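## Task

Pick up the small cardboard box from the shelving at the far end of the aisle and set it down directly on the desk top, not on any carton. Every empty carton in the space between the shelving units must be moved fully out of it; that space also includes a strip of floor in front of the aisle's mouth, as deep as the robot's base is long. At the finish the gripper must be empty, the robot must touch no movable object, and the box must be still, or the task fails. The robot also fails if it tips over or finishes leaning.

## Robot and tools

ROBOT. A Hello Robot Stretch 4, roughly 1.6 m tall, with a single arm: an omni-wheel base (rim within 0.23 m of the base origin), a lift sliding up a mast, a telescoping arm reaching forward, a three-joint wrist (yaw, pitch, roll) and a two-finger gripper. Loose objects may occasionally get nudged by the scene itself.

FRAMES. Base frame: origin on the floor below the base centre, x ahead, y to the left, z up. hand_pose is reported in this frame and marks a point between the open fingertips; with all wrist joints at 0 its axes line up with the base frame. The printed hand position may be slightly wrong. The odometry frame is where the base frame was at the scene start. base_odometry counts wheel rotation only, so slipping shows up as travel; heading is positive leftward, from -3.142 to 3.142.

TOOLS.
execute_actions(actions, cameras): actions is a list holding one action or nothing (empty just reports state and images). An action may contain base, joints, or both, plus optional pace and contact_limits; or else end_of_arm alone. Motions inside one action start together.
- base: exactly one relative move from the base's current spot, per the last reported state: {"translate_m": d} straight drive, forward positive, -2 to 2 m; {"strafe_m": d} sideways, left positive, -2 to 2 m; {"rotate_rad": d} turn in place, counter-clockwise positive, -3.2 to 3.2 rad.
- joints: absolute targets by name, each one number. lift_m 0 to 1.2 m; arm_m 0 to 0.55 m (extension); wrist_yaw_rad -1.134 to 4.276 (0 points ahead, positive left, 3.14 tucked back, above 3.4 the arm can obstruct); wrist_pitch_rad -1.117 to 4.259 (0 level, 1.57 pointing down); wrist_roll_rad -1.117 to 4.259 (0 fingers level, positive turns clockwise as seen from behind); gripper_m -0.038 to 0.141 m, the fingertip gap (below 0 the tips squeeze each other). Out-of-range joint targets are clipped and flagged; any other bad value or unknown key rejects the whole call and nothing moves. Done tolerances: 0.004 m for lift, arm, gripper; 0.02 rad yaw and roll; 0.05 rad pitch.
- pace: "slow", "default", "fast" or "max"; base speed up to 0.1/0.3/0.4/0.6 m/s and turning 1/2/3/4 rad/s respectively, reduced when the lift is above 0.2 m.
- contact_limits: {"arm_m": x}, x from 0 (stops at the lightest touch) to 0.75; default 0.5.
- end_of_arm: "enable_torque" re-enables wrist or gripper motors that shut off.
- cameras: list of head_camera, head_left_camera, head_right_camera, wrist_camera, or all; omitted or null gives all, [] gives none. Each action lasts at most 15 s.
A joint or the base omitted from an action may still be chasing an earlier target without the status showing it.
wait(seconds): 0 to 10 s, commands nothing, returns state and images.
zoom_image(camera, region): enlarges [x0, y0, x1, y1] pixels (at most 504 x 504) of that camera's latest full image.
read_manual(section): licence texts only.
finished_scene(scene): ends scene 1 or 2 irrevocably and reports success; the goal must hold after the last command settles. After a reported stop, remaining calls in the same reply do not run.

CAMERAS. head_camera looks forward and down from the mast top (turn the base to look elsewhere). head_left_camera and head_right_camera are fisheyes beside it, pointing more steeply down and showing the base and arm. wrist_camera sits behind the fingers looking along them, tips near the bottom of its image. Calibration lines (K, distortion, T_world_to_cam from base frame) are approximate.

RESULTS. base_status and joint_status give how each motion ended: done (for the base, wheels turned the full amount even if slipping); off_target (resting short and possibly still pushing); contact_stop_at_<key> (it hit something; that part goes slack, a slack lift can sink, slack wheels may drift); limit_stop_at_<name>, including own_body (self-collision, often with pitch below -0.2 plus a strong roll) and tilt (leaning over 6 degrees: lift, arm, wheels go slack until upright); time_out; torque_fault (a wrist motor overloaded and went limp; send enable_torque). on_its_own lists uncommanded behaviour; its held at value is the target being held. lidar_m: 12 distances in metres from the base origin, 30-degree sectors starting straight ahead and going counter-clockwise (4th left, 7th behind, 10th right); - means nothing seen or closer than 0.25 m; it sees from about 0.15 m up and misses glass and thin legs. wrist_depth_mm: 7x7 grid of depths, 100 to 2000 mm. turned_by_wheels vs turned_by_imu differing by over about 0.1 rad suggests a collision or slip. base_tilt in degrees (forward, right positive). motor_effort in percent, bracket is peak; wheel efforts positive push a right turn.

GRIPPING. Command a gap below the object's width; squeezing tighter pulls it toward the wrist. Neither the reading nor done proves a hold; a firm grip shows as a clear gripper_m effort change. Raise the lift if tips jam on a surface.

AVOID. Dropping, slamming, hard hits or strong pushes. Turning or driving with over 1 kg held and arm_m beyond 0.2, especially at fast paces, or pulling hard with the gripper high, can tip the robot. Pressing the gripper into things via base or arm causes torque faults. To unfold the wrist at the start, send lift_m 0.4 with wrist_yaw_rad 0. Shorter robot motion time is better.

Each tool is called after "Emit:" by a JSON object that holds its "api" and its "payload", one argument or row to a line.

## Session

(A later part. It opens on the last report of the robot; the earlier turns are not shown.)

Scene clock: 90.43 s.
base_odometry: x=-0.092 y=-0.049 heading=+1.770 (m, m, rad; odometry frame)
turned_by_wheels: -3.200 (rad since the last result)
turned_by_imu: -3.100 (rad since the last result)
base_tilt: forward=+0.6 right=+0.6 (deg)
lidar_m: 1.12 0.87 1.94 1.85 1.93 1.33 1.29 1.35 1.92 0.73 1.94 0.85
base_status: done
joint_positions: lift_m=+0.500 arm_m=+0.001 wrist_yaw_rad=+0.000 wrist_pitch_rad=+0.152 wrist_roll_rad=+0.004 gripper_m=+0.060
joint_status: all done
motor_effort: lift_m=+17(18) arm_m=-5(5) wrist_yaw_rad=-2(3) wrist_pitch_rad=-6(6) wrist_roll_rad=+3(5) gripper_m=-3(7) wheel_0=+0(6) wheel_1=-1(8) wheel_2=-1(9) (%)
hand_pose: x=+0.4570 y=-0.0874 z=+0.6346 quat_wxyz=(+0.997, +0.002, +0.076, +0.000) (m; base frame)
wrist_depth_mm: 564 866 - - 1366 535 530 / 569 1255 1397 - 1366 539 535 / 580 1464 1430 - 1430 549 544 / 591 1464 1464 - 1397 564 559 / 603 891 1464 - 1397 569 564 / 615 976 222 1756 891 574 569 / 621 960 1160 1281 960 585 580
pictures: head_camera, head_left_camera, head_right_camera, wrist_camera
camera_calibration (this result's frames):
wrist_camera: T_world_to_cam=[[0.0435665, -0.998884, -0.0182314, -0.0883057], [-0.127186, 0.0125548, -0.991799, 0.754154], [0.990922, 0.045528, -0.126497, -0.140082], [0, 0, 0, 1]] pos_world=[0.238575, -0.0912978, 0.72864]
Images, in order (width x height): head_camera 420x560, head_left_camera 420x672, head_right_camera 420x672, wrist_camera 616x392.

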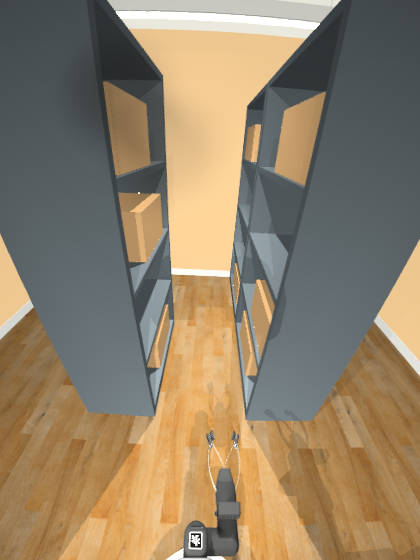

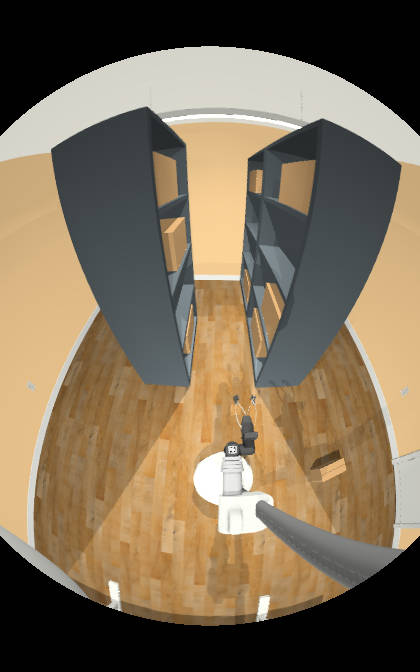

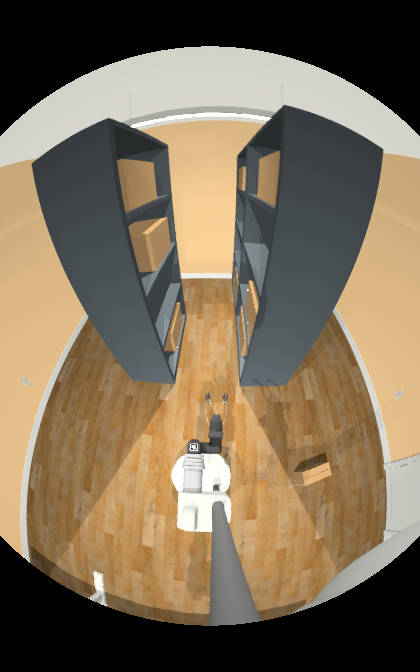

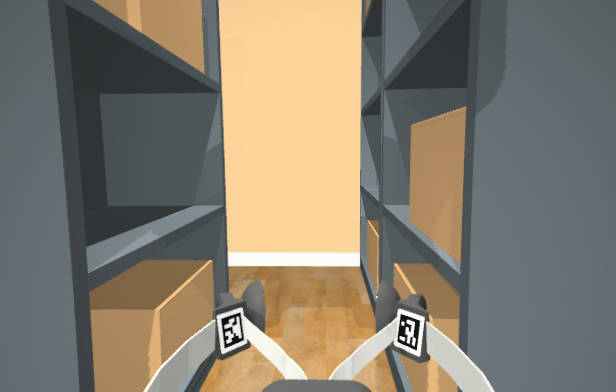

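Emit:
{"api": "execute_actions", "payload": {
  "actions": [
    {"base":{"translate_m":1.0}}
  ],
  "cameras": ["head_left_camera"]
}}

Emit:
{"api": "execute_actions", "payload": {
  "actions": [
    {"base":{"translate_m":0.75},"joints":{"wrist_pitch_rad":0.7}}
  ]
}}

Scene clock: 95.33 s.
base_odometry: x=-0.290 y=+0.931 heading=+1.770 (m, m, rad; odometry frame)
turned_by_wheels: +0.000 (rad since the last result)
turned_by_imu: -0.001 (rad since the last result)
base_tilt: forward=+0.6 right=+0.6 (deg)
lidar_m: 1.32 0.40 0.28 0.25 0.29 2.75 2.66 1.27 0.29 0.29 0.30 0.41
base_status: done
joint_positions: lift_m=+0.500 arm_m=+0.001 wrist_yaw_rad=+0.000 wrist_pitch_rad=+0.152 wrist_roll_rad=+0.004 gripper_m=+0.060
joint_status: not commanded
motor_effort: lift_m=+17(17) arm_m=-5(5) wrist_yaw_rad=-2(2) wrist_pitch_rad=-6(6) wrist_roll_rad=+1(2) gripper_m=-3(3) wheel_0=-1(4) wheel_1=+1(5) wheel_2=+0(10) (%)
hand_pose: x=+0.4569 y=-0.0874 z=+0.6346 quat_wxyz=(+0.997, +0.002, +0.076, +0.000) (m; base frame)
wrist_depth_mm: 1366 1397 1366 1366 1336 661 421 / 1336 1397 1397 1397 1336 976 424 / 1397 1430 1397 1430 1366 1336 433 / 1281 1464 1430 1430 1366 1138 436 / 1430 1499 1499 1499 1397 661 442 / 1182 1499 221 1464 891 554 452 / 521 1336 1205 1281 1008 484 392
pictures: head_left_camera
Images, in order (width x height): head_left_camera 420x672.

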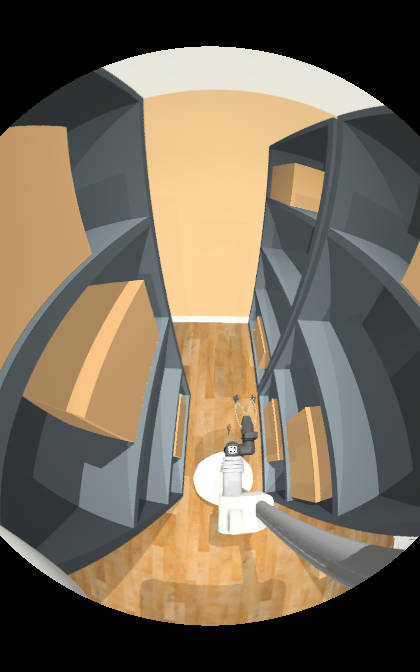

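Scene clock: 99.33 s.
base_odometry: x=-0.438 y=+1.666 heading=+1.770 (m, m, rad; odometry frame)
turned_by_wheels: +0.000 (rad since the last result)
turned_by_imu: -0.001 (rad since the last result)
base_tilt: forward=+0.6 right=+0.6 (deg)
lidar_m: 0.91 0.97 0.53 0.25 0.28 0.39 - 0.46 0.32 0.30 0.33 0.46
base_status: done
joint_positions: lift_m=+0.500 arm_m=+0.001 wrist_yaw_rad=+0.000 wrist_pitch_rad=+0.701 wrist_roll_rad=+0.004 gripper_m=+0.060
joint_status: all done
motor_effort: lift_m=+17(18) arm_m=-5(5) wrist_yaw_rad=-2(2) wrist_pitch_rad=-4(4) wrist_roll_rad=+3(3) gripper_m=-2(4) wheel_0=-1(5) wheel_1=+0(7) wheel_2=+2(4) (%)
hand_pose: x=+0.3921 y=-0.0874 z=+0.4922 quat_wxyz=(+0.939, +0.002, +0.344, -0.001) (m; base frame)
wrist_depth_mm: 654 654 640 640 627 580 525 / 715 715 699 699 691 654 397 / 798 778 768 768 768 699 699 / 878 878 854 854 842 778 750 / 931 917 917 904 904 788 462 / 842 831 222 788 768 621 424 / 732 723 683 699 676 544 421
pictures: head_camera, head_left_camera, head_right_camera, wrist_camera
camera_calibration (this result's frames):
wrist_camera: T_world_to_cam=[[0.0276237, -0.998883, -0.0383465, -0.0719202], [-0.626185, 0.0126104, -0.779572, 0.695853], [0.779185, 0.0455467, -0.625137, 0.234596], [0, 0, 0, 1]] pos_world=[0.254926, -0.0913, 0.686364]
Images, in order (width x height): head_camera 420x560, head_left_camera 420x672, head_right_camera 420x672, wrist_camera 616x392.

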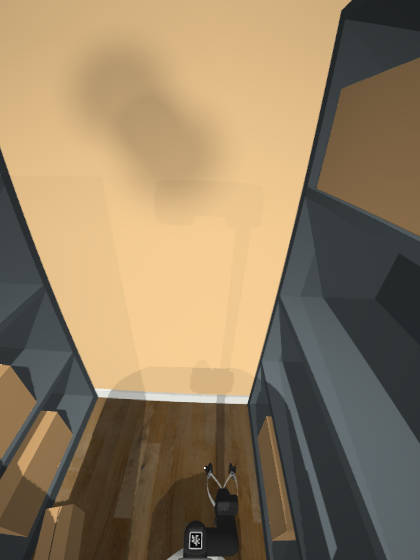

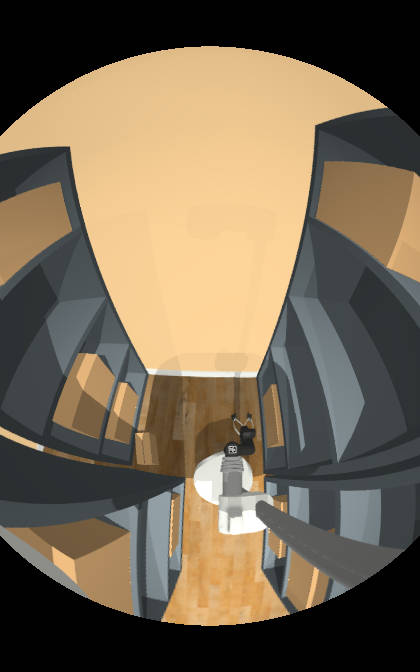

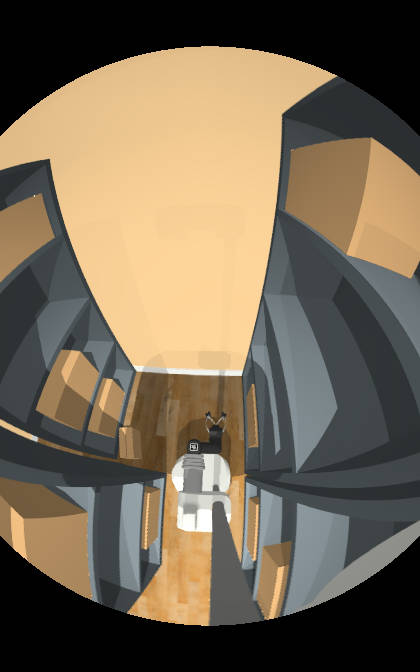

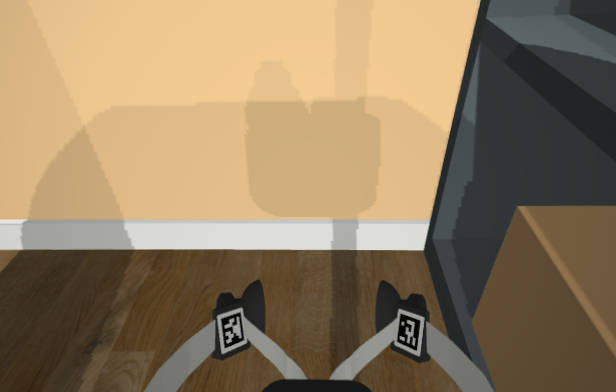

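Emit:
{"api": "execute_actions", "payload": {
  "actions": [
    {"base":{"translate_m":0.18},"joints":{"wrist_pitch_rad":1.57,"wrist_roll_rad":1.57,"gripper_m":0.14}}
  ],
  "cameras": []
}}

Emit:
{"api": "execute_actions", "payload": {
  "actions": [
    {"base":{"rotate_rad":1.62},"pace":"slow"}
  ],
  "cameras": []
}}

Emit:
{"api": "execute_actions", "payload": {
  "actions": [
    {"joints":{"arm_m":0.3}}
  ]
}}

Scene clock: 101.87 s.
base_odometry: x=-0.474 y=+1.843 heading=+1.770 (m, m, rad; odometry frame)
turned_by_wheels: +0.000 (rad since the last result)
turned_by_imu: +0.000 (rad since the last result)
base_tilt: forward=+0.7 right=+0.5 (deg)
lidar_m: 0.73 0.75 0.76 0.51 0.31 0.41 - 0.46 0.33 0.29 0.34 0.45
base_status: done
joint_positions: lift_m=+0.500 arm_m=+0.001 wrist_yaw_rad=+0.000 wrist_pitch_rad=+1.570 wrist_roll_rad=+1.570 gripper_m=+0.140
joint_status: all done
motor_effort: lift_m=+17(17) arm_m=-5(5) wrist_yaw_rad=-2(2) wrist_pitch_rad=+2(2) wrist_roll_rad=+3(8) gripper_m=-2(2) wheel_0=-1(3) wheel_1=-2(3) wheel_2=+0(8) (%)
hand_pose: x=+0.1721 y=-0.0874 z=+0.3899 quat_wxyz=(+0.501, +0.500, +0.500, -0.499) (m; base frame)
wrist_depth_mm: 564 439 430 430 430 539 492 / 580 564 564 559 559 559 559 / 640 627 621 627 609 597 597 / 634 627 621 615 402 397 392 / 627 621 615 609 397 394 384 / 634 621 615 402 394 211 384 / 627 627 609 156 389 389 382
pictures: none
No camera images: the call's "cameras" was empty. Leave "cameras" out to get every camera's image.

Scene clock: 104.77 s.
base_odometry: x=-0.474 y=+1.843 heading=-2.894 (m, m, rad; odometry frame)
turned_by_wheels: +1.620 (rad since the last result)
turned_by_imu: +1.570 (rad since the last result)
base_tilt: forward=+0.6 right=+0.6 (deg)
lidar_m: 0.50 0.32 0.41 1.10 0.42 0.32 0.30 0.33 0.49 0.73 0.78 0.74
base_status: done
joint_positions: lift_m=+0.500 arm_m=+0.001 wrist_yaw_rad=+0.000 wrist_pitch_rad=+1.570 wrist_roll_rad=+1.570 gripper_m=+0.140
joint_status: not commanded
motor_effort: lift_m=+17(17) arm_m=-5(5) wrist_yaw_rad=-2(2) wrist_pitch_rad=+2(2) wrist_roll_rad=+4(3) gripper_m=+0(3) wheel_0=-1(2) wheel_1=+0(6) wheel_2=-1(4) (%)
hand_pose: x=+0.1721 y=-0.0874 z=+0.3899 quat_wxyz=(+0.501, +0.500, +0.500, -0.499) (m; base frame)
wrist_depth_mm: 647 640 634 627 621 609 603 / 647 634 627 621 615 609 597 / 640 627 634 621 615 603 603 / 634 627 621 615 402 397 394 / 512 621 621 615 397 392 384 / 492 615 615 402 397 211 387 / 480 615 603 156 392 387 384
pictures: none
No camera images: the call's "cameras" was empty. Leave "cameras" out to get every camera's image.

Scene clock: 106.77 s.
base_odometry: x=-0.474 y=+1.843 heading=-2.894 (m, m, rad; odometry frame)
turned_by_wheels: +0.000 (rad since the last result)
turned_by_imu: +0.000 (rad since the last result)
base_tilt: forward=+0.7 right=+0.6 (deg)
lidar_m: 0.50 0.33 0.40 1.07 0.44 0.32 0.29 0.34 0.48 0.73 0.78 0.73
base_status: not commanded
joint_positions: lift_m=+0.500 arm_m=+0.299 wrist_yaw_rad=+0.000 wrist_pitch_rad=+1.570 wrist_roll_rad=+1.570 gripper_m=+0.140
joint_status: all done
motor_effort: lift_m=+17(17) arm_m=+5(7) wrist_yaw_rad=-3(3) wrist_pitch_rad=+2(2) wrist_roll_rad=+2(3) gripper_m=+0(0) wheel_0=-1(1) wheel_1=+0(0) wheel_2=-1(1) (%)
hand_pose: x=+0.4703 y=-0.0874 z=+0.3899 quat_wxyz=(+0.501, +0.500, +0.500, -0.499) (m; base frame)
wrist_depth_mm: 384 544 634 621 615 609 603 / 384 544 621 621 615 609 603 / 387 549 621 615 615 609 597 / 387 549 621 615 609 603 597 / 392 500 439 615 603 603 462 / 544 549 436 609 603 211 430 / 544 544 433 157 603 591 439
pictures: head_camera, head_left_camera, head_right_camera, wrist_camera
camera_calibration (this result's frames):
wrist_camera: T_world_to_cam=[[-0.99888, 0.00602946, -0.0469397, 0.495996], [0.00719825, 0.999667, -0.0247708, 0.159157], [0.0467748, -0.025081, -0.998591, 0.593614], [0, 0, 0, 1]] pos_world=[0.466529, -0.147206, 0.620002]
Images, in order (width x height): head_camera 420x560, head_left_camera 420x672, head_right_camera 420x672, wrist_camera 616x392.

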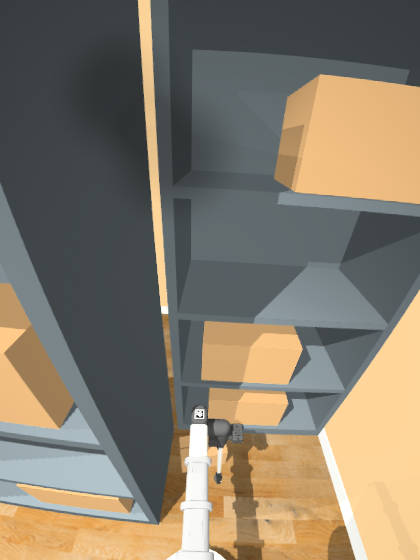

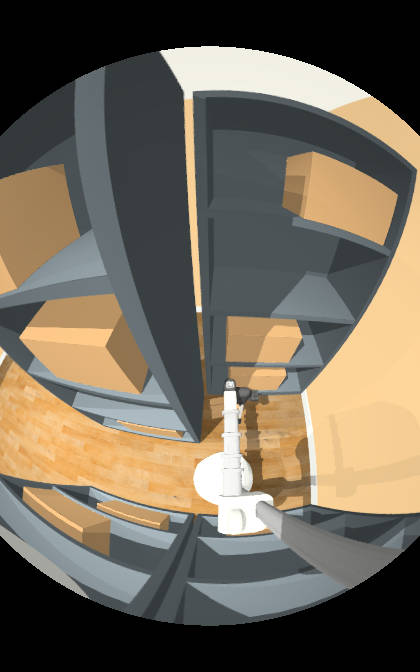

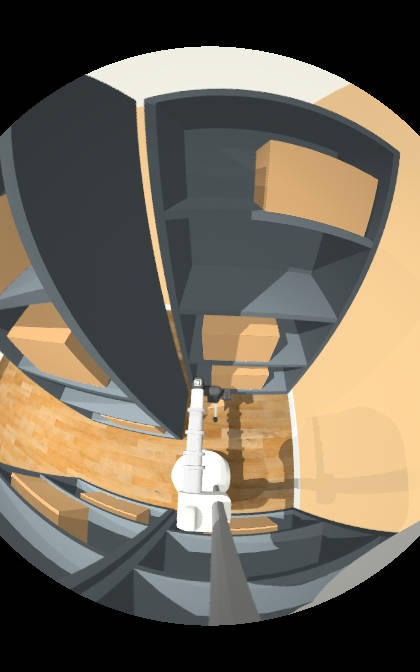

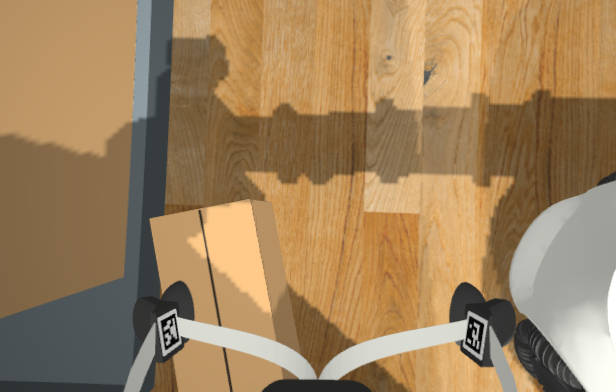

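Emit:
{"api": "execute_actions", "payload": {
  "actions": [
    {"joints":{"arm_m":0.44,"wrist_roll_rad":1.4,"gripper_m":0.13,"lift_m":0.36}}
  ],
  "cameras": ["wrist_camera","head_camera"]
}}

Scene clock: 108.67 s.
base_odometry: x=-0.474 y=+1.843 heading=-2.894 (m, m, rad; odometry frame)
turned_by_wheels: +0.000 (rad since the last result)
turned_by_imu: +0.000 (rad since the last result)
base_tilt: forward=+0.7 right=+0.7 (deg)
lidar_m: 0.51 0.33 0.40 1.06 0.42 0.31 0.30 0.32 0.47 0.73 0.78 0.73
base_status: not commanded
joint_positions: lift_m=+0.360 arm_m=+0.439 wrist_yaw_rad=+0.000 wrist_pitch_rad=+1.570 wrist_roll_rad=+1.400 gripper_m=+0.130
joint_status: all done
motor_effort: lift_m=+17(14) arm_m=+5(7) wrist_yaw_rad=-3(2) wrist_pitch_rad=+1(1) wrist_roll_rad=+0(2) gripper_m=+0(2) wheel_0=-1(1) wheel_1=+0(0) wheel_2=-1(1) (%)
hand_pose: x=+0.6102 y=-0.0874 z=+0.2499 quat_wxyz=(+0.541, +0.456, +0.541, -0.455) (m; base frame)
wrist_depth_mm: 165 225 364 484 480 469 466 / 171 237 394 480 477 473 466 / 177 250 404 480 473 466 466 / 185 264 402 477 469 469 459 / 193 281 402 296 291 462 455 / 202 293 294 291 289 218 459 / 404 402 459 160 287 455 455
pictures: head_camera, wrist_camera
camera_calibration (this result's frames):
wrist_camera: T_world_to_cam=[[-0.98562, -0.162378, -0.0467674, 0.606348], [-0.161354, 0.986582, -0.0249162, 0.256433], [0.0501857, -0.0170118, -0.998595, 0.445913], [0, 0, 0, 1]] pos_world=[0.616626, -0.14695, 0.480033]
Images, in order (width x height): head_camera 420x560, wrist_camera 616x392.

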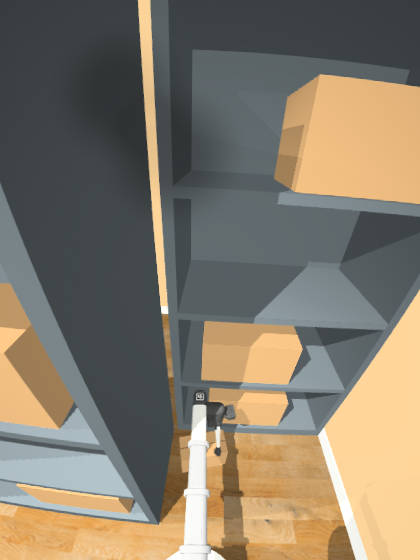

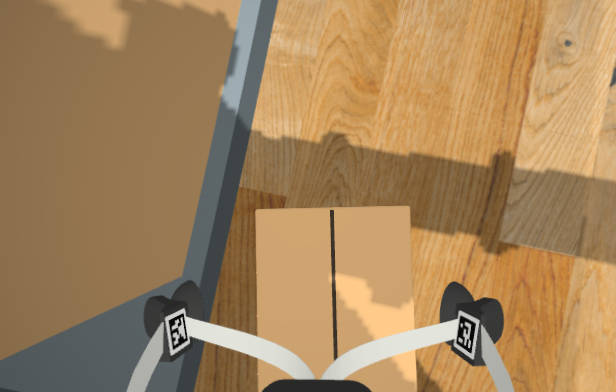

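Emit:
{"api": "execute_actions", "payload": {
  "actions": [
    {"joints":{"arm_m":0.425}}
  ],
  "cameras": []
}}

Emit:
{"api": "execute_actions", "payload": {
  "actions": [
    {"joints":{"lift_m":0.25},"pace":"slow"}
  ],
  "cameras": ["wrist_camera"]
}}

Scene clock: 109.67 s.
base_odometry: x=-0.474 y=+1.843 heading=-2.894 (m, m, rad; odometry frame)
turned_by_wheels: +0.000 (rad since the last result)
turned_by_imu: +0.000 (rad since the last result)
base_tilt: forward=+0.7 right=+0.6 (deg)
lidar_m: 0.50 0.33 0.39 1.09 0.44 0.32 0.31 0.34 0.50 0.73 0.77 0.75
base_status: not commanded
joint_positions: lift_m=+0.360 arm_m=+0.426 wrist_yaw_rad=+0.000 wrist_pitch_rad=+1.570 wrist_roll_rad=+1.400 gripper_m=+0.130
joint_status: all done
motor_effort: lift_m=+17(17) arm_m=-5(5) wrist_yaw_rad=-2(3) wrist_pitch_rad=+1(0) wrist_roll_rad=+0(1) gripper_m=-1(2) wheel_0=-1(1) wheel_1=+0(0) wheel_2=-1(1) (%)
hand_pose: x=+0.5971 y=-0.0874 z=+0.2499 quat_wxyz=(+0.541, +0.456, +0.541, -0.455) (m; base frame)
wrist_depth_mm: 181 250 399 480 477 469 466 / 189 260 407 477 477 469 466 / 195 274 407 477 477 466 462 / 204 291 413 473 469 466 459 / 212 309 402 294 466 462 459 / 222 402 293 293 290 218 455 / 404 399 452 160 286 455 452
pictures: none
No camera images: the call's "cameras" was empty. Leave "cameras" out to get every camera's image.

Scene clock: 111.43 s.
base_odometry: x=-0.474 y=+1.843 heading=-2.894 (m, m, rad; odometry frame)
turned_by_wheels: +0.000 (rad since the last result)
turned_by_imu: +0.000 (rad since the last result)
base_tilt: forward=+0.6 right=+0.6 (deg)
lidar_m: 0.50 0.30 0.40 1.09 0.42 0.32 0.30 0.32 0.49 0.73 0.78 0.72
base_status: not commanded
joint_positions: lift_m=+0.250 arm_m=+0.426 wrist_yaw_rad=+0.000 wrist_pitch_rad=+1.569 wrist_roll_rad=+1.400 gripper_m=+0.130
joint_status: all done
motor_effort: lift_m=+14(16) arm_m=-5(5) wrist_yaw_rad=-3(3) wrist_pitch_rad=+3(3) wrist_roll_rad=+2(1) gripper_m=-1(2) wheel_0=-1(1) wheel_1=+0(0) wheel_2=-1(1) (%)
hand_pose: x=+0.5973 y=-0.0874 z=+0.1402 quat_wxyz=(+0.541, +0.456, +0.540, -0.455) (m; base frame)
wrist_depth_mm: 180 247 340 375 368 366 359 / 187 258 368 373 366 362 362 / 193 272 375 370 364 362 357 / 202 286 351 366 362 357 355 / 210 296 187 185 183 359 353 / 220 294 186 185 182 212 351 / 296 293 184 183 181 351 351
pictures: wrist_camera
camera_calibration (this result's frames):
wrist_camera: T_world_to_cam=[[-0.985574, -0.162462, -0.0474391, 0.588471], [-0.161421, 0.986568, -0.0250262, 0.251657], [0.0508677, -0.0170075, -0.998561, 0.336558], [0, 0, 0, 1]] pos_world=[0.603484, -0.146949, 0.370288]
Images, in order (width x height): wrist_camera 616x392.

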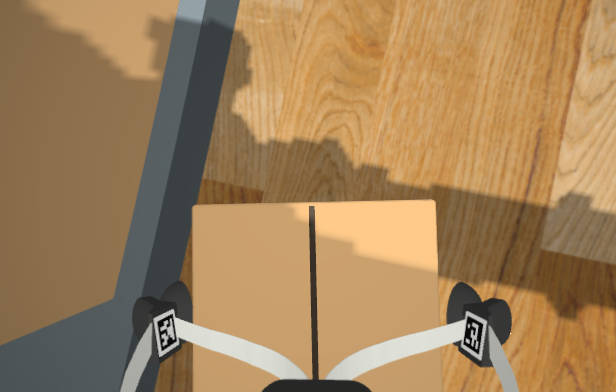

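Straddled well. Gripping and lifting.

Emit:
{"api": "execute_actions", "payload": {
  "actions": [
    {"joints":{"gripper_m":0.04}}
  ],
  "cameras": []
}}

Emit:
{"api": "execute_actions", "payload": {
  "actions": [
    {"joints":{"lift_m":0.4}}
  ],
  "cameras": []
}}

Emit:
{"api": "execute_actions", "payload": {
  "actions": [
    {"joints":{"arm_m":0.03}}
  ]
}}

Scene clock: 113.40 s.
base_odometry: x=-0.474 y=+1.843 heading=-2.894 (m, m, rad; odometry frame)
turned_by_wheels: +0.000 (rad since the last result)
turned_by_imu: +0.000 (rad since the last result)
base_tilt: forward=+0.7 right=+0.5 (deg)
lidar_m: 0.49 0.31 0.41 1.08 0.43 0.32 0.31 0.34 0.49 0.73 0.78 0.73
base_status: not commanded
joint_positions: lift_m=+0.250 arm_m=+0.426 wrist_yaw_rad=+0.000 wrist_pitch_rad=+1.570 wrist_roll_rad=+1.400 gripper_m=+0.041
joint_status: all done
motor_effort: lift_m=+17(17) arm_m=-5(5) wrist_yaw_rad=-3(4) wrist_pitch_rad=+2(7) wrist_roll_rad=+1(2) gripper_m=-34(33) wheel_0=-1(1) wheel_1=+0(0) wheel_2=-1(1) (%)
hand_pose: x=+0.5972 y=-0.0874 z=+0.1399 quat_wxyz=(+0.541, +0.456, +0.541, -0.455) (m; base frame)
wrist_depth_mm: 181 249 342 370 366 364 357 / 188 260 370 368 366 364 359 / 195 274 370 366 362 357 355 / 203 291 355 362 362 355 353 / 212 291 167 165 163 353 351 / 222 293 167 165 163 351 351 / 293 176 166 164 163 164 347
pictures: none
No camera images: the call's "cameras" was empty. Leave "cameras" out to get every camera's image.

Scene clock: 115.10 s.
base_odometry: x=-0.474 y=+1.843 heading=-2.894 (m, m, rad; odometry frame)
turned_by_wheels: +0.000 (rad since the last result)
turned_by_imu: +0.000 (rad since the last result)
base_tilt: forward=+0.6 right=+0.6 (deg)
lidar_m: 0.47 0.33 0.37 1.09 0.42 0.32 0.31 0.33 0.46 0.72 0.78 0.74
base_status: not commanded
joint_positions: lift_m=+0.400 arm_m=+0.426 wrist_yaw_rad=+0.000 wrist_pitch_rad=+1.570 wrist_roll_rad=+1.400 gripper_m=+0.041
joint_status: all done
motor_effort: lift_m=+22(25) arm_m=-5(5) wrist_yaw_rad=-3(3) wrist_pitch_rad=+2(2) wrist_roll_rad=+0(1) gripper_m=-33(31) wheel_0=-1(1) wheel_1=+0(0) wheel_2=-1(1) (%)
hand_pose: x=+0.5972 y=-0.0874 z=+0.2895 quat_wxyz=(+0.541, +0.456, +0.541, -0.455) (m; base frame)
wrist_depth_mm: 182 249 394 521 517 508 504 / 189 260 433 517 512 508 508 / 195 276 445 517 512 500 500 / 203 290 413 512 508 508 496 / 212 310 167 165 163 500 496 / 222 439 167 165 163 496 496 / 442 175 166 164 163 164 488
pictures: none
No camera images: the call's "cameras" was empty. Leave "cameras" out to get every camera's image.

Scene clock: 117.37 s.
base_odometry: x=-0.474 y=+1.843 heading=-2.894 (m, m, rad; odometry frame)
turned_by_wheels: +0.000 (rad since the last result)
turned_by_imu: +0.000 (rad since the last result)
base_tilt: forward=+0.6 right=+0.6 (deg)
lidar_m: 0.32 0.25 0.41 1.10 0.43 0.31 0.30 0.35 0.47 0.71 0.77 0.72
base_status: not commanded
joint_positions: lift_m=+0.400 arm_m=+0.032 wrist_yaw_rad=-0.002 wrist_pitch_rad=+1.542 wrist_roll_rad=+1.409 gripper_m=+0.041
joint_status: all done
on_its_own: wrist_pitch_rad is at rest, and its effort (+80) is outside its rest range (-23 to +23); wrist_roll_rad is at rest, and its effort (-22) is outside its rest range (-13 to +13)
motor_effort: lift_m=+18(22) arm_m=-10(5) wrist_yaw_rad=+3(3) wrist_pitch_rad=+80(80) wrist_roll_rad=-22(23) gripper_m=-28(33) wheel_0=-1(1) wheel_1=+0(0) wheel_2=-1(1) (%)
hand_pose: x=+0.2107 y=-0.0874 z=+0.2899 quat_wxyz=(+0.546, +0.465, +0.531, -0.452) (m; base frame)
wrist_depth_mm: 564 554 544 535 525 512 500 / 559 549 539 525 517 508 500 / 559 549 535 521 517 508 492 / 559 544 530 517 504 342 304 / 549 544 160 168 176 294 290 / 549 167 160 167 177 289 286 / 152 158 161 167 175 174 286
pictures: head_camera, head_left_camera, head_right_camera, wrist_camera
camera_calibration (this result's frames):
wrist_camera: T_world_to_cam=[[-0.985582, -0.152168, -0.07398, 0.223202], [-0.150386, 0.988198, -0.0291209, 0.192028], [0.0775382, -0.0175755, -0.996834, 0.499555], [0, 0, 0, 1]] pos_world=[0.210128, -0.147017, 0.520079]
Images, in order (width x height): head_camera 420x560, head_left_camera 420x672, head_right_camera 420x672, wrist_camera 616x392.

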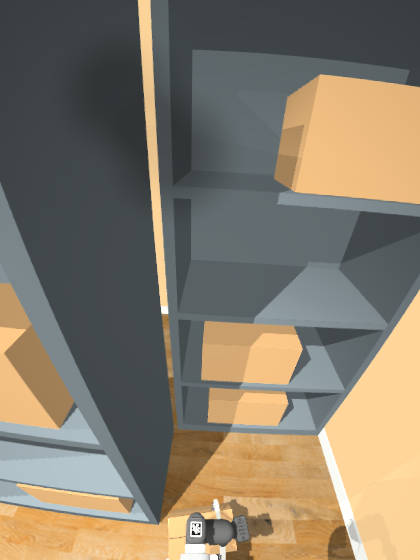

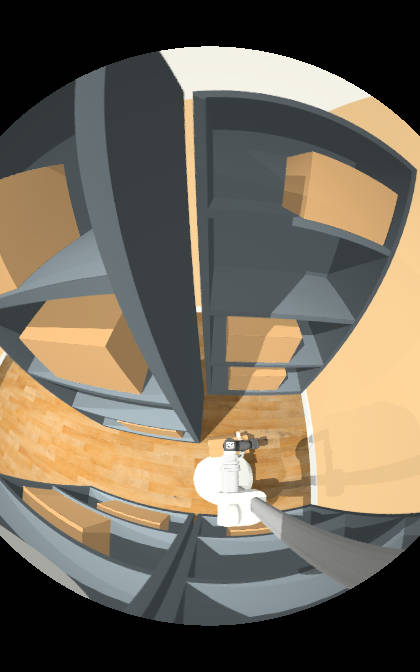

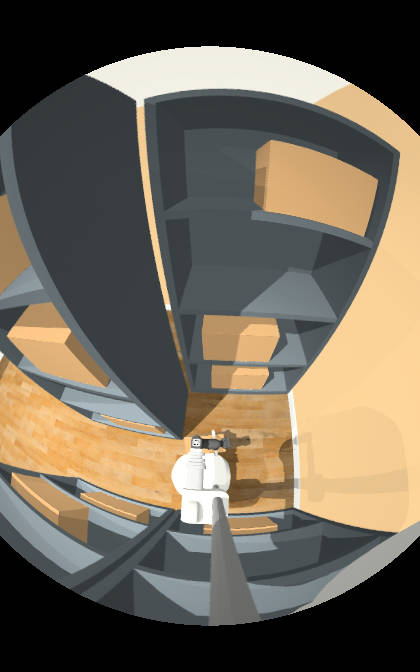

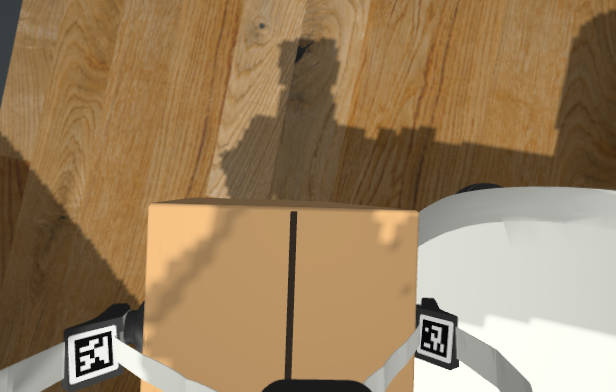

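Emit:
{"api": "execute_actions", "payload": {
  "actions": [
    {"joints":{"arm_m":0.09,"lift_m":0.62}}
  ],
  "cameras": []
}}

Emit:
{"api": "execute_actions", "payload": {
  "actions": [
    {"joints":{"arm_m":0.0}}
  ],
  "cameras": []
}}

Emit:
{"api": "execute_actions", "payload": {
  "actions": [
    {"base":{"rotate_rad":-1.62},"pace":"slow"}
  ]
}}

Scene clock: 119.60 s.
base_odometry: x=-0.474 y=+1.843 heading=-2.894 (m, m, rad; odometry frame)
turned_by_wheels: +0.000 (rad since the last result)
turned_by_imu: +0.000 (rad since the last result)
base_tilt: forward=+0.7 right=+0.6 (deg)
lidar_m: 0.27 0.26 0.41 1.10 0.43 0.31 0.30 0.33 0.49 0.73 0.79 0.73
base_status: not commanded
joint_positions: lift_m=+0.620 arm_m=+0.089 wrist_yaw_rad=+0.000 wrist_pitch_rad=+1.570 wrist_roll_rad=+1.400 gripper_m=+0.041
joint_status: all done
motor_effort: lift_m=+22(21) arm_m=+5(2) wrist_yaw_rad=-2(4) wrist_pitch_rad=+2(80) wrist_roll_rad=+0(23) gripper_m=-33(34) wheel_0=-1(1) wheel_1=+0(0) wheel_2=-1(1) (%)
hand_pose: x=+0.2603 y=-0.0874 z=+0.5095 quat_wxyz=(+0.541, +0.456, +0.540, -0.455) (m; base frame)
wrist_depth_mm: 603 768 768 750 741 732 723 / 621 759 750 750 732 723 723 / 640 750 750 732 723 732 715 / 683 750 750 723 732 715 707 / 683 741 167 166 165 504 504 / 723 741 167 166 166 187 500 / 603 174 167 167 166 166 496
pictures: none
No camera images: the call's "cameras" was empty. Leave "cameras" out to get every camera's image.

Scene clock: 120.83 s.
base_odometry: x=-0.474 y=+1.843 heading=-2.894 (m, m, rad; odometry frame)
turned_by_wheels: +0.000 (rad since the last result)
turned_by_imu: +0.000 (rad since the last result)
base_tilt: forward=+0.6 right=+0.6 (deg)
lidar_m: 0.65 0.33 0.39 1.09 0.43 0.33 0.30 0.34 0.50 0.72 0.78 0.74
base_status: not commanded
joint_positions: lift_m=+0.620 arm_m=+0.001 wrist_yaw_rad=+0.000 wrist_pitch_rad=+1.570 wrist_roll_rad=+1.400 gripper_m=+0.041
joint_status: all done
motor_effort: lift_m=+22(22) arm_m=-5(6) wrist_yaw_rad=-2(3) wrist_pitch_rad=+1(2) wrist_roll_rad=+1(1) gripper_m=-34(32) wheel_0=-1(1) wheel_1=+0(0) wheel_2=-1(1) (%)
hand_pose: x=+0.1721 y=-0.0874 z=+0.5095 quat_wxyz=(+0.541, +0.456, +0.541, -0.455) (m; base frame)
wrist_depth_mm: 699 768 759 741 732 732 723 / 715 759 750 741 732 723 715 / 732 750 741 741 723 715 715 / 759 750 741 741 544 715 707 / 759 741 167 166 165 508 707 / 750 741 167 167 165 188 379 / 615 174 167 166 166 165 496
pictures: none
No camera images: the call's "cameras" was empty. Leave "cameras" out to get every camera's image.

Scene clock: 123.73 s.
base_odometry: x=-0.474 y=+1.843 heading=+1.770 (m, m, rad; odometry frame)
turned_by_wheels: -1.620 (rad since the last result)
turned_by_imu: -1.569 (rad since the last result)
base_tilt: forward=+0.6 right=+0.6 (deg)
lidar_m: 0.74 0.77 0.74 0.67 0.31 0.40 - 0.46 0.32 0.31 0.33 0.46
base_status: done
joint_positions: lift_m=+0.620 arm_m=+0.001 wrist_yaw_rad=+0.000 wrist_pitch_rad=+1.570 wrist_roll_rad=+1.400 gripper_m=+0.041
joint_status: not commanded
motor_effort: lift_m=+22(22) arm_m=-5(5) wrist_yaw_rad=-2(2) wrist_pitch_rad=+1(1) wrist_roll_rad=+1(1) gripper_m=-34(31) wheel_0=+1(2) wheel_1=+0(2) wheel_2=+1(7) (%)
hand_pose: x=+0.1721 y=-0.0874 z=+0.5095 quat_wxyz=(+0.541, +0.456, +0.541, -0.455) (m; base frame)
wrist_depth_mm: 661 676 488 449 410 436 591 / 723 759 676 647 574 647 569 / 750 759 750 732 732 715 654 / 750 750 741 741 549 715 715 / 759 750 167 167 165 508 707 / 750 741 167 166 166 187 377 / 750 174 167 166 166 165 500
pictures: head_camera, head_left_camera, head_right_camera, wrist_camera
camera_calibration (this result's frames):
wrist_camera: T_world_to_cam=[[-0.985654, -0.162167, -0.0467697, 0.186634], [-0.161143, 0.986617, -0.0249165, 0.192166], [0.0501844, -0.0170225, -0.998595, 0.727119], [0, 0, 0, 1]] pos_world=[0.178433, -0.146951, 0.739614]
Images, in order (width x height): head_camera 420x560, head_left_camera 420x672, head_right_camera 420x672, wrist_camera 616x392.

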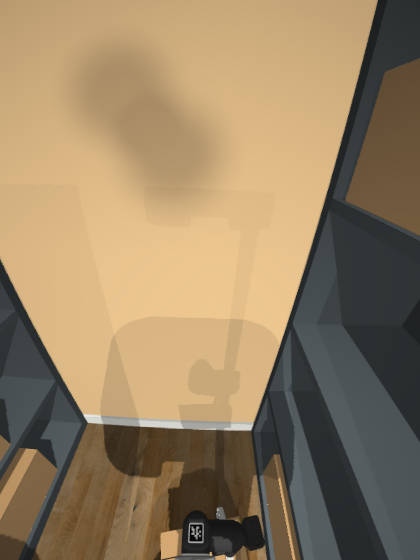

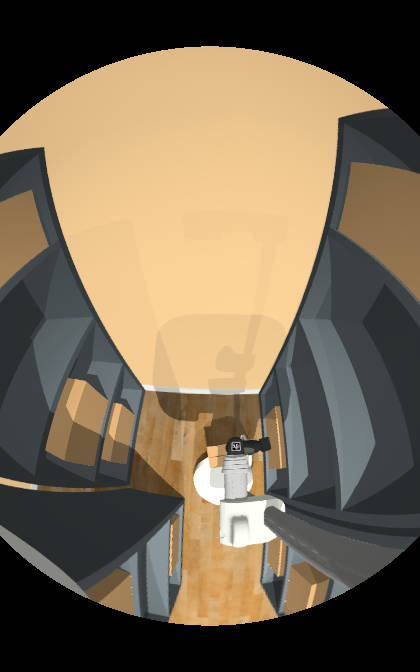

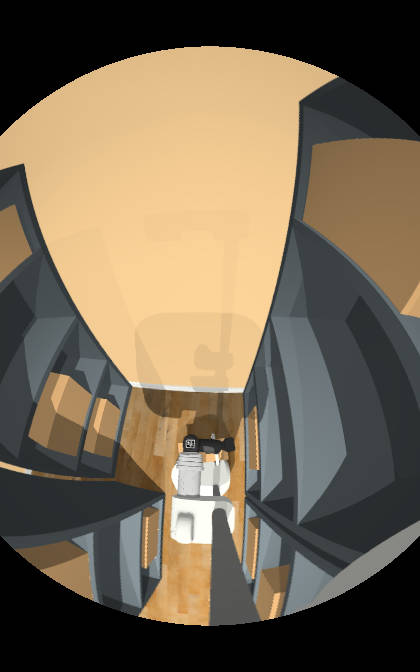

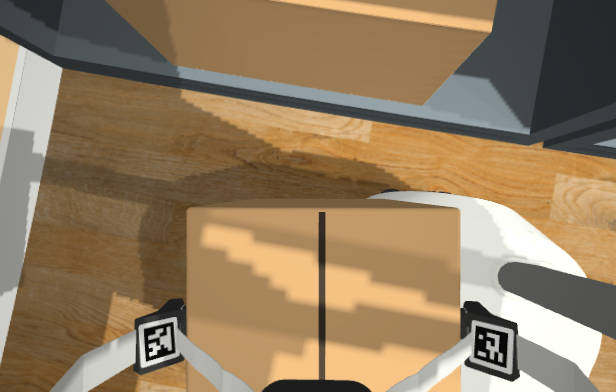

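Emit:
{"api": "execute_actions", "payload": {
  "actions": [
    {"base":{"translate_m":-1.0}}
  ],
  "cameras": ["head_left_camera"]
}}

Emit:
{"api": "execute_actions", "payload": {
  "actions": [
    {"base":{"translate_m":-0.95}}
  ],
  "cameras": []
}}

Emit:
{"api": "execute_actions", "payload": {
  "actions": [
    {"base":{"rotate_rad":1.6},"pace":"slow"}
  ]
}}

Scene clock: 128.70 s.
base_odometry: x=-0.276 y=+0.863 heading=+1.770 (m, m, rad; odometry frame)
turned_by_wheels: +0.000 (rad since the last result)
turned_by_imu: +0.003 (rad since the last result)
base_tilt: forward=+0.7 right=+0.6 (deg)
lidar_m: 1.30 0.40 0.28 0.27 0.28 2.36 2.58 1.19 0.31 0.28 0.30 0.43
base_status: done
joint_positions: lift_m=+0.620 arm_m=+0.001 wrist_yaw_rad=+0.000 wrist_pitch_rad=+1.570 wrist_roll_rad=+1.400 gripper_m=+0.041
joint_status: not commanded
motor_effort: lift_m=+22(22) arm_m=-5(5) wrist_yaw_rad=-3(2) wrist_pitch_rad=+1(1) wrist_roll_rad=+1(1) gripper_m=-31(32) wheel_0=+2(3) wheel_1=+1(5) wheel_2=+1(8) (%)
hand_pose: x=+0.1720 y=-0.0874 z=+0.5095 quat_wxyz=(+0.541, +0.456, +0.541, -0.455) (m; base frame)
wrist_depth_mm: 654 508 455 413 661 661 496 / 759 723 661 597 661 654 469 / 768 759 750 741 732 676 723 / 768 750 732 741 544 715 707 / 750 741 167 166 165 508 699 / 750 732 167 167 165 187 379 / 750 173 167 166 165 166 496
pictures: head_left_camera
Images, in order (width x height): head_left_camera 420x672.

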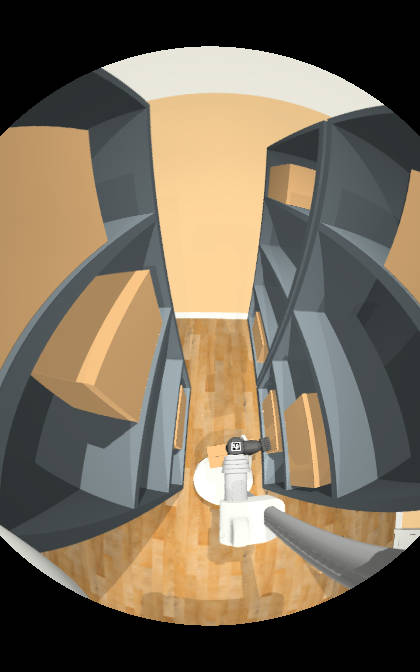

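Scene clock: 133.37 s.
base_odometry: x=-0.088 y=-0.069 heading=+1.770 (m, m, rad; odometry frame)
turned_by_wheels: +0.000 (rad since the last result)
turned_by_imu: +0.002 (rad since the last result)
base_tilt: forward=+0.6 right=+0.6 (deg)
lidar_m: 1.14 0.86 1.93 1.85 1.89 1.30 1.27 1.34 1.93 0.71 1.94 0.85
base_status: done
joint_positions: lift_m=+0.620 arm_m=+0.001 wrist_yaw_rad=+0.000 wrist_pitch_rad=+1.570 wrist_roll_rad=+1.400 gripper_m=+0.041
joint_status: not commanded
motor_effort: lift_m=+22(22) arm_m=-5(5) wrist_yaw_rad=-2(2) wrist_pitch_rad=+1(1) wrist_roll_rad=+1(1) gripper_m=-33(32) wheel_0=-1(7) wheel_1=+1(4) wheel_2=+0(10) (%)
hand_pose: x=+0.1720 y=-0.0874 z=+0.5095 quat_wxyz=(+0.541, +0.456, +0.541, -0.455) (m; base frame)
wrist_depth_mm: 768 759 759 741 732 741 732 / 759 759 741 741 732 723 723 / 759 759 750 732 723 723 715 / 759 741 732 741 544 723 707 / 759 741 167 166 165 504 699 / 750 750 167 167 165 189 379 / 750 174 167 167 166 166 496
pictures: none
No camera images: the call's "cameras" was empty. Leave "cameras" out to get every camera's image.

Scene clock: 136.27 s.
base_odometry: x=-0.088 y=-0.069 heading=-2.914 (m, m, rad; odometry frame)
turned_by_wheels: +1.600 (rad since the last result)
turned_by_imu: +1.550 (rad since the last result)
base_tilt: forward=+0.6 right=+0.5 (deg)
lidar_m: 1.86 1.90 1.28 1.24 1.28 1.91 0.73 1.96 0.88 1.12 0.88 1.91
base_status: done
joint_positions: lift_m=+0.620 arm_m=+0.001 wrist_yaw_rad=+0.000 wrist_pitch_rad=+1.570 wrist_roll_rad=+1.400 gripper_m=+0.041
joint_status: not commanded
motor_effort: lift_m=+22(22) arm_m=-5(5) wrist_yaw_rad=-2(2) wrist_pitch_rad=+1(1) wrist_roll_rad=+1(1) gripper_m=-32(32) wheel_0=-1(6) wheel_1=-1(1) wheel_2=-2(2) (%)
hand_pose: x=+0.1720 y=-0.0874 z=+0.5095 quat_wxyz=(+0.541, +0.456, +0.541, -0.455) (m; base frame)
wrist_depth_mm: 768 759 750 750 732 732 723 / 768 768 741 732 723 741 715 / 768 750 750 741 732 723 707 / 750 759 732 723 544 715 715 / 750 759 167 166 165 508 707 / 759 741 167 167 166 189 379 / 732 173 167 166 166 166 500
pictures: head_camera, head_left_camera, head_right_camera, wrist_camera
camera_calibration (this result's frames):
wrist_camera: T_world_to_cam=[[-0.985655, -0.162165, -0.0467698, 0.186612], [-0.161141, 0.986617, -0.0249166, 0.192162], [0.0501844, -0.0170226, -0.998595, 0.727128], [0, 0, 0, 1]] pos_world=[0.17841, -0.146951, 0.739622]
Images, in order (width x height): head_camera 420x560, head_left_camera 420x672, head_right_camera 420x672, wrist_camera 616x392.

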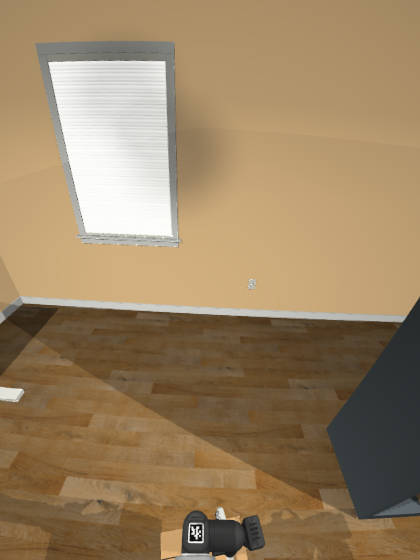

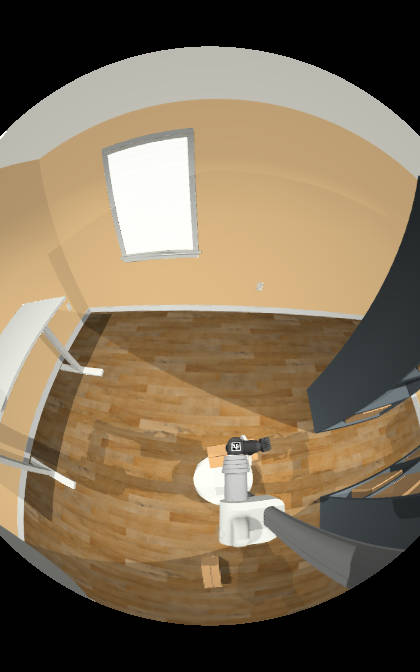

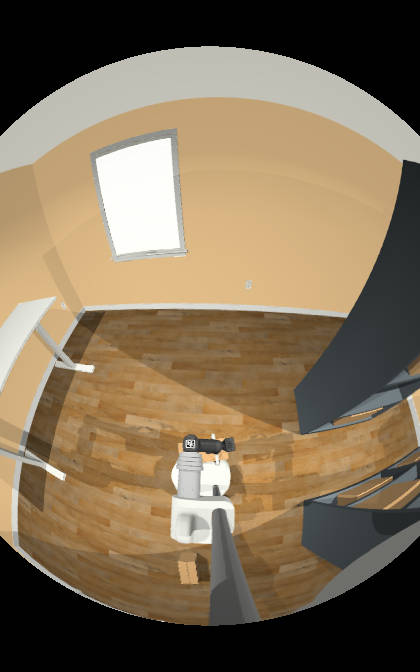

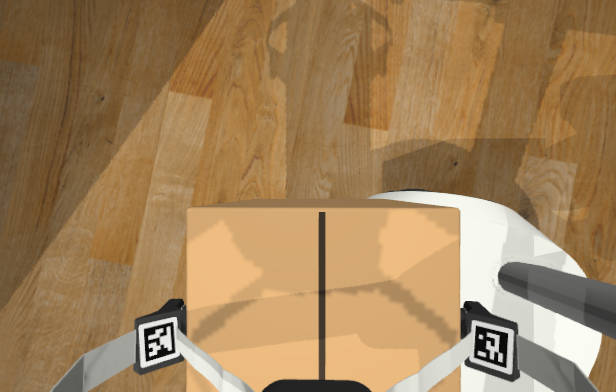

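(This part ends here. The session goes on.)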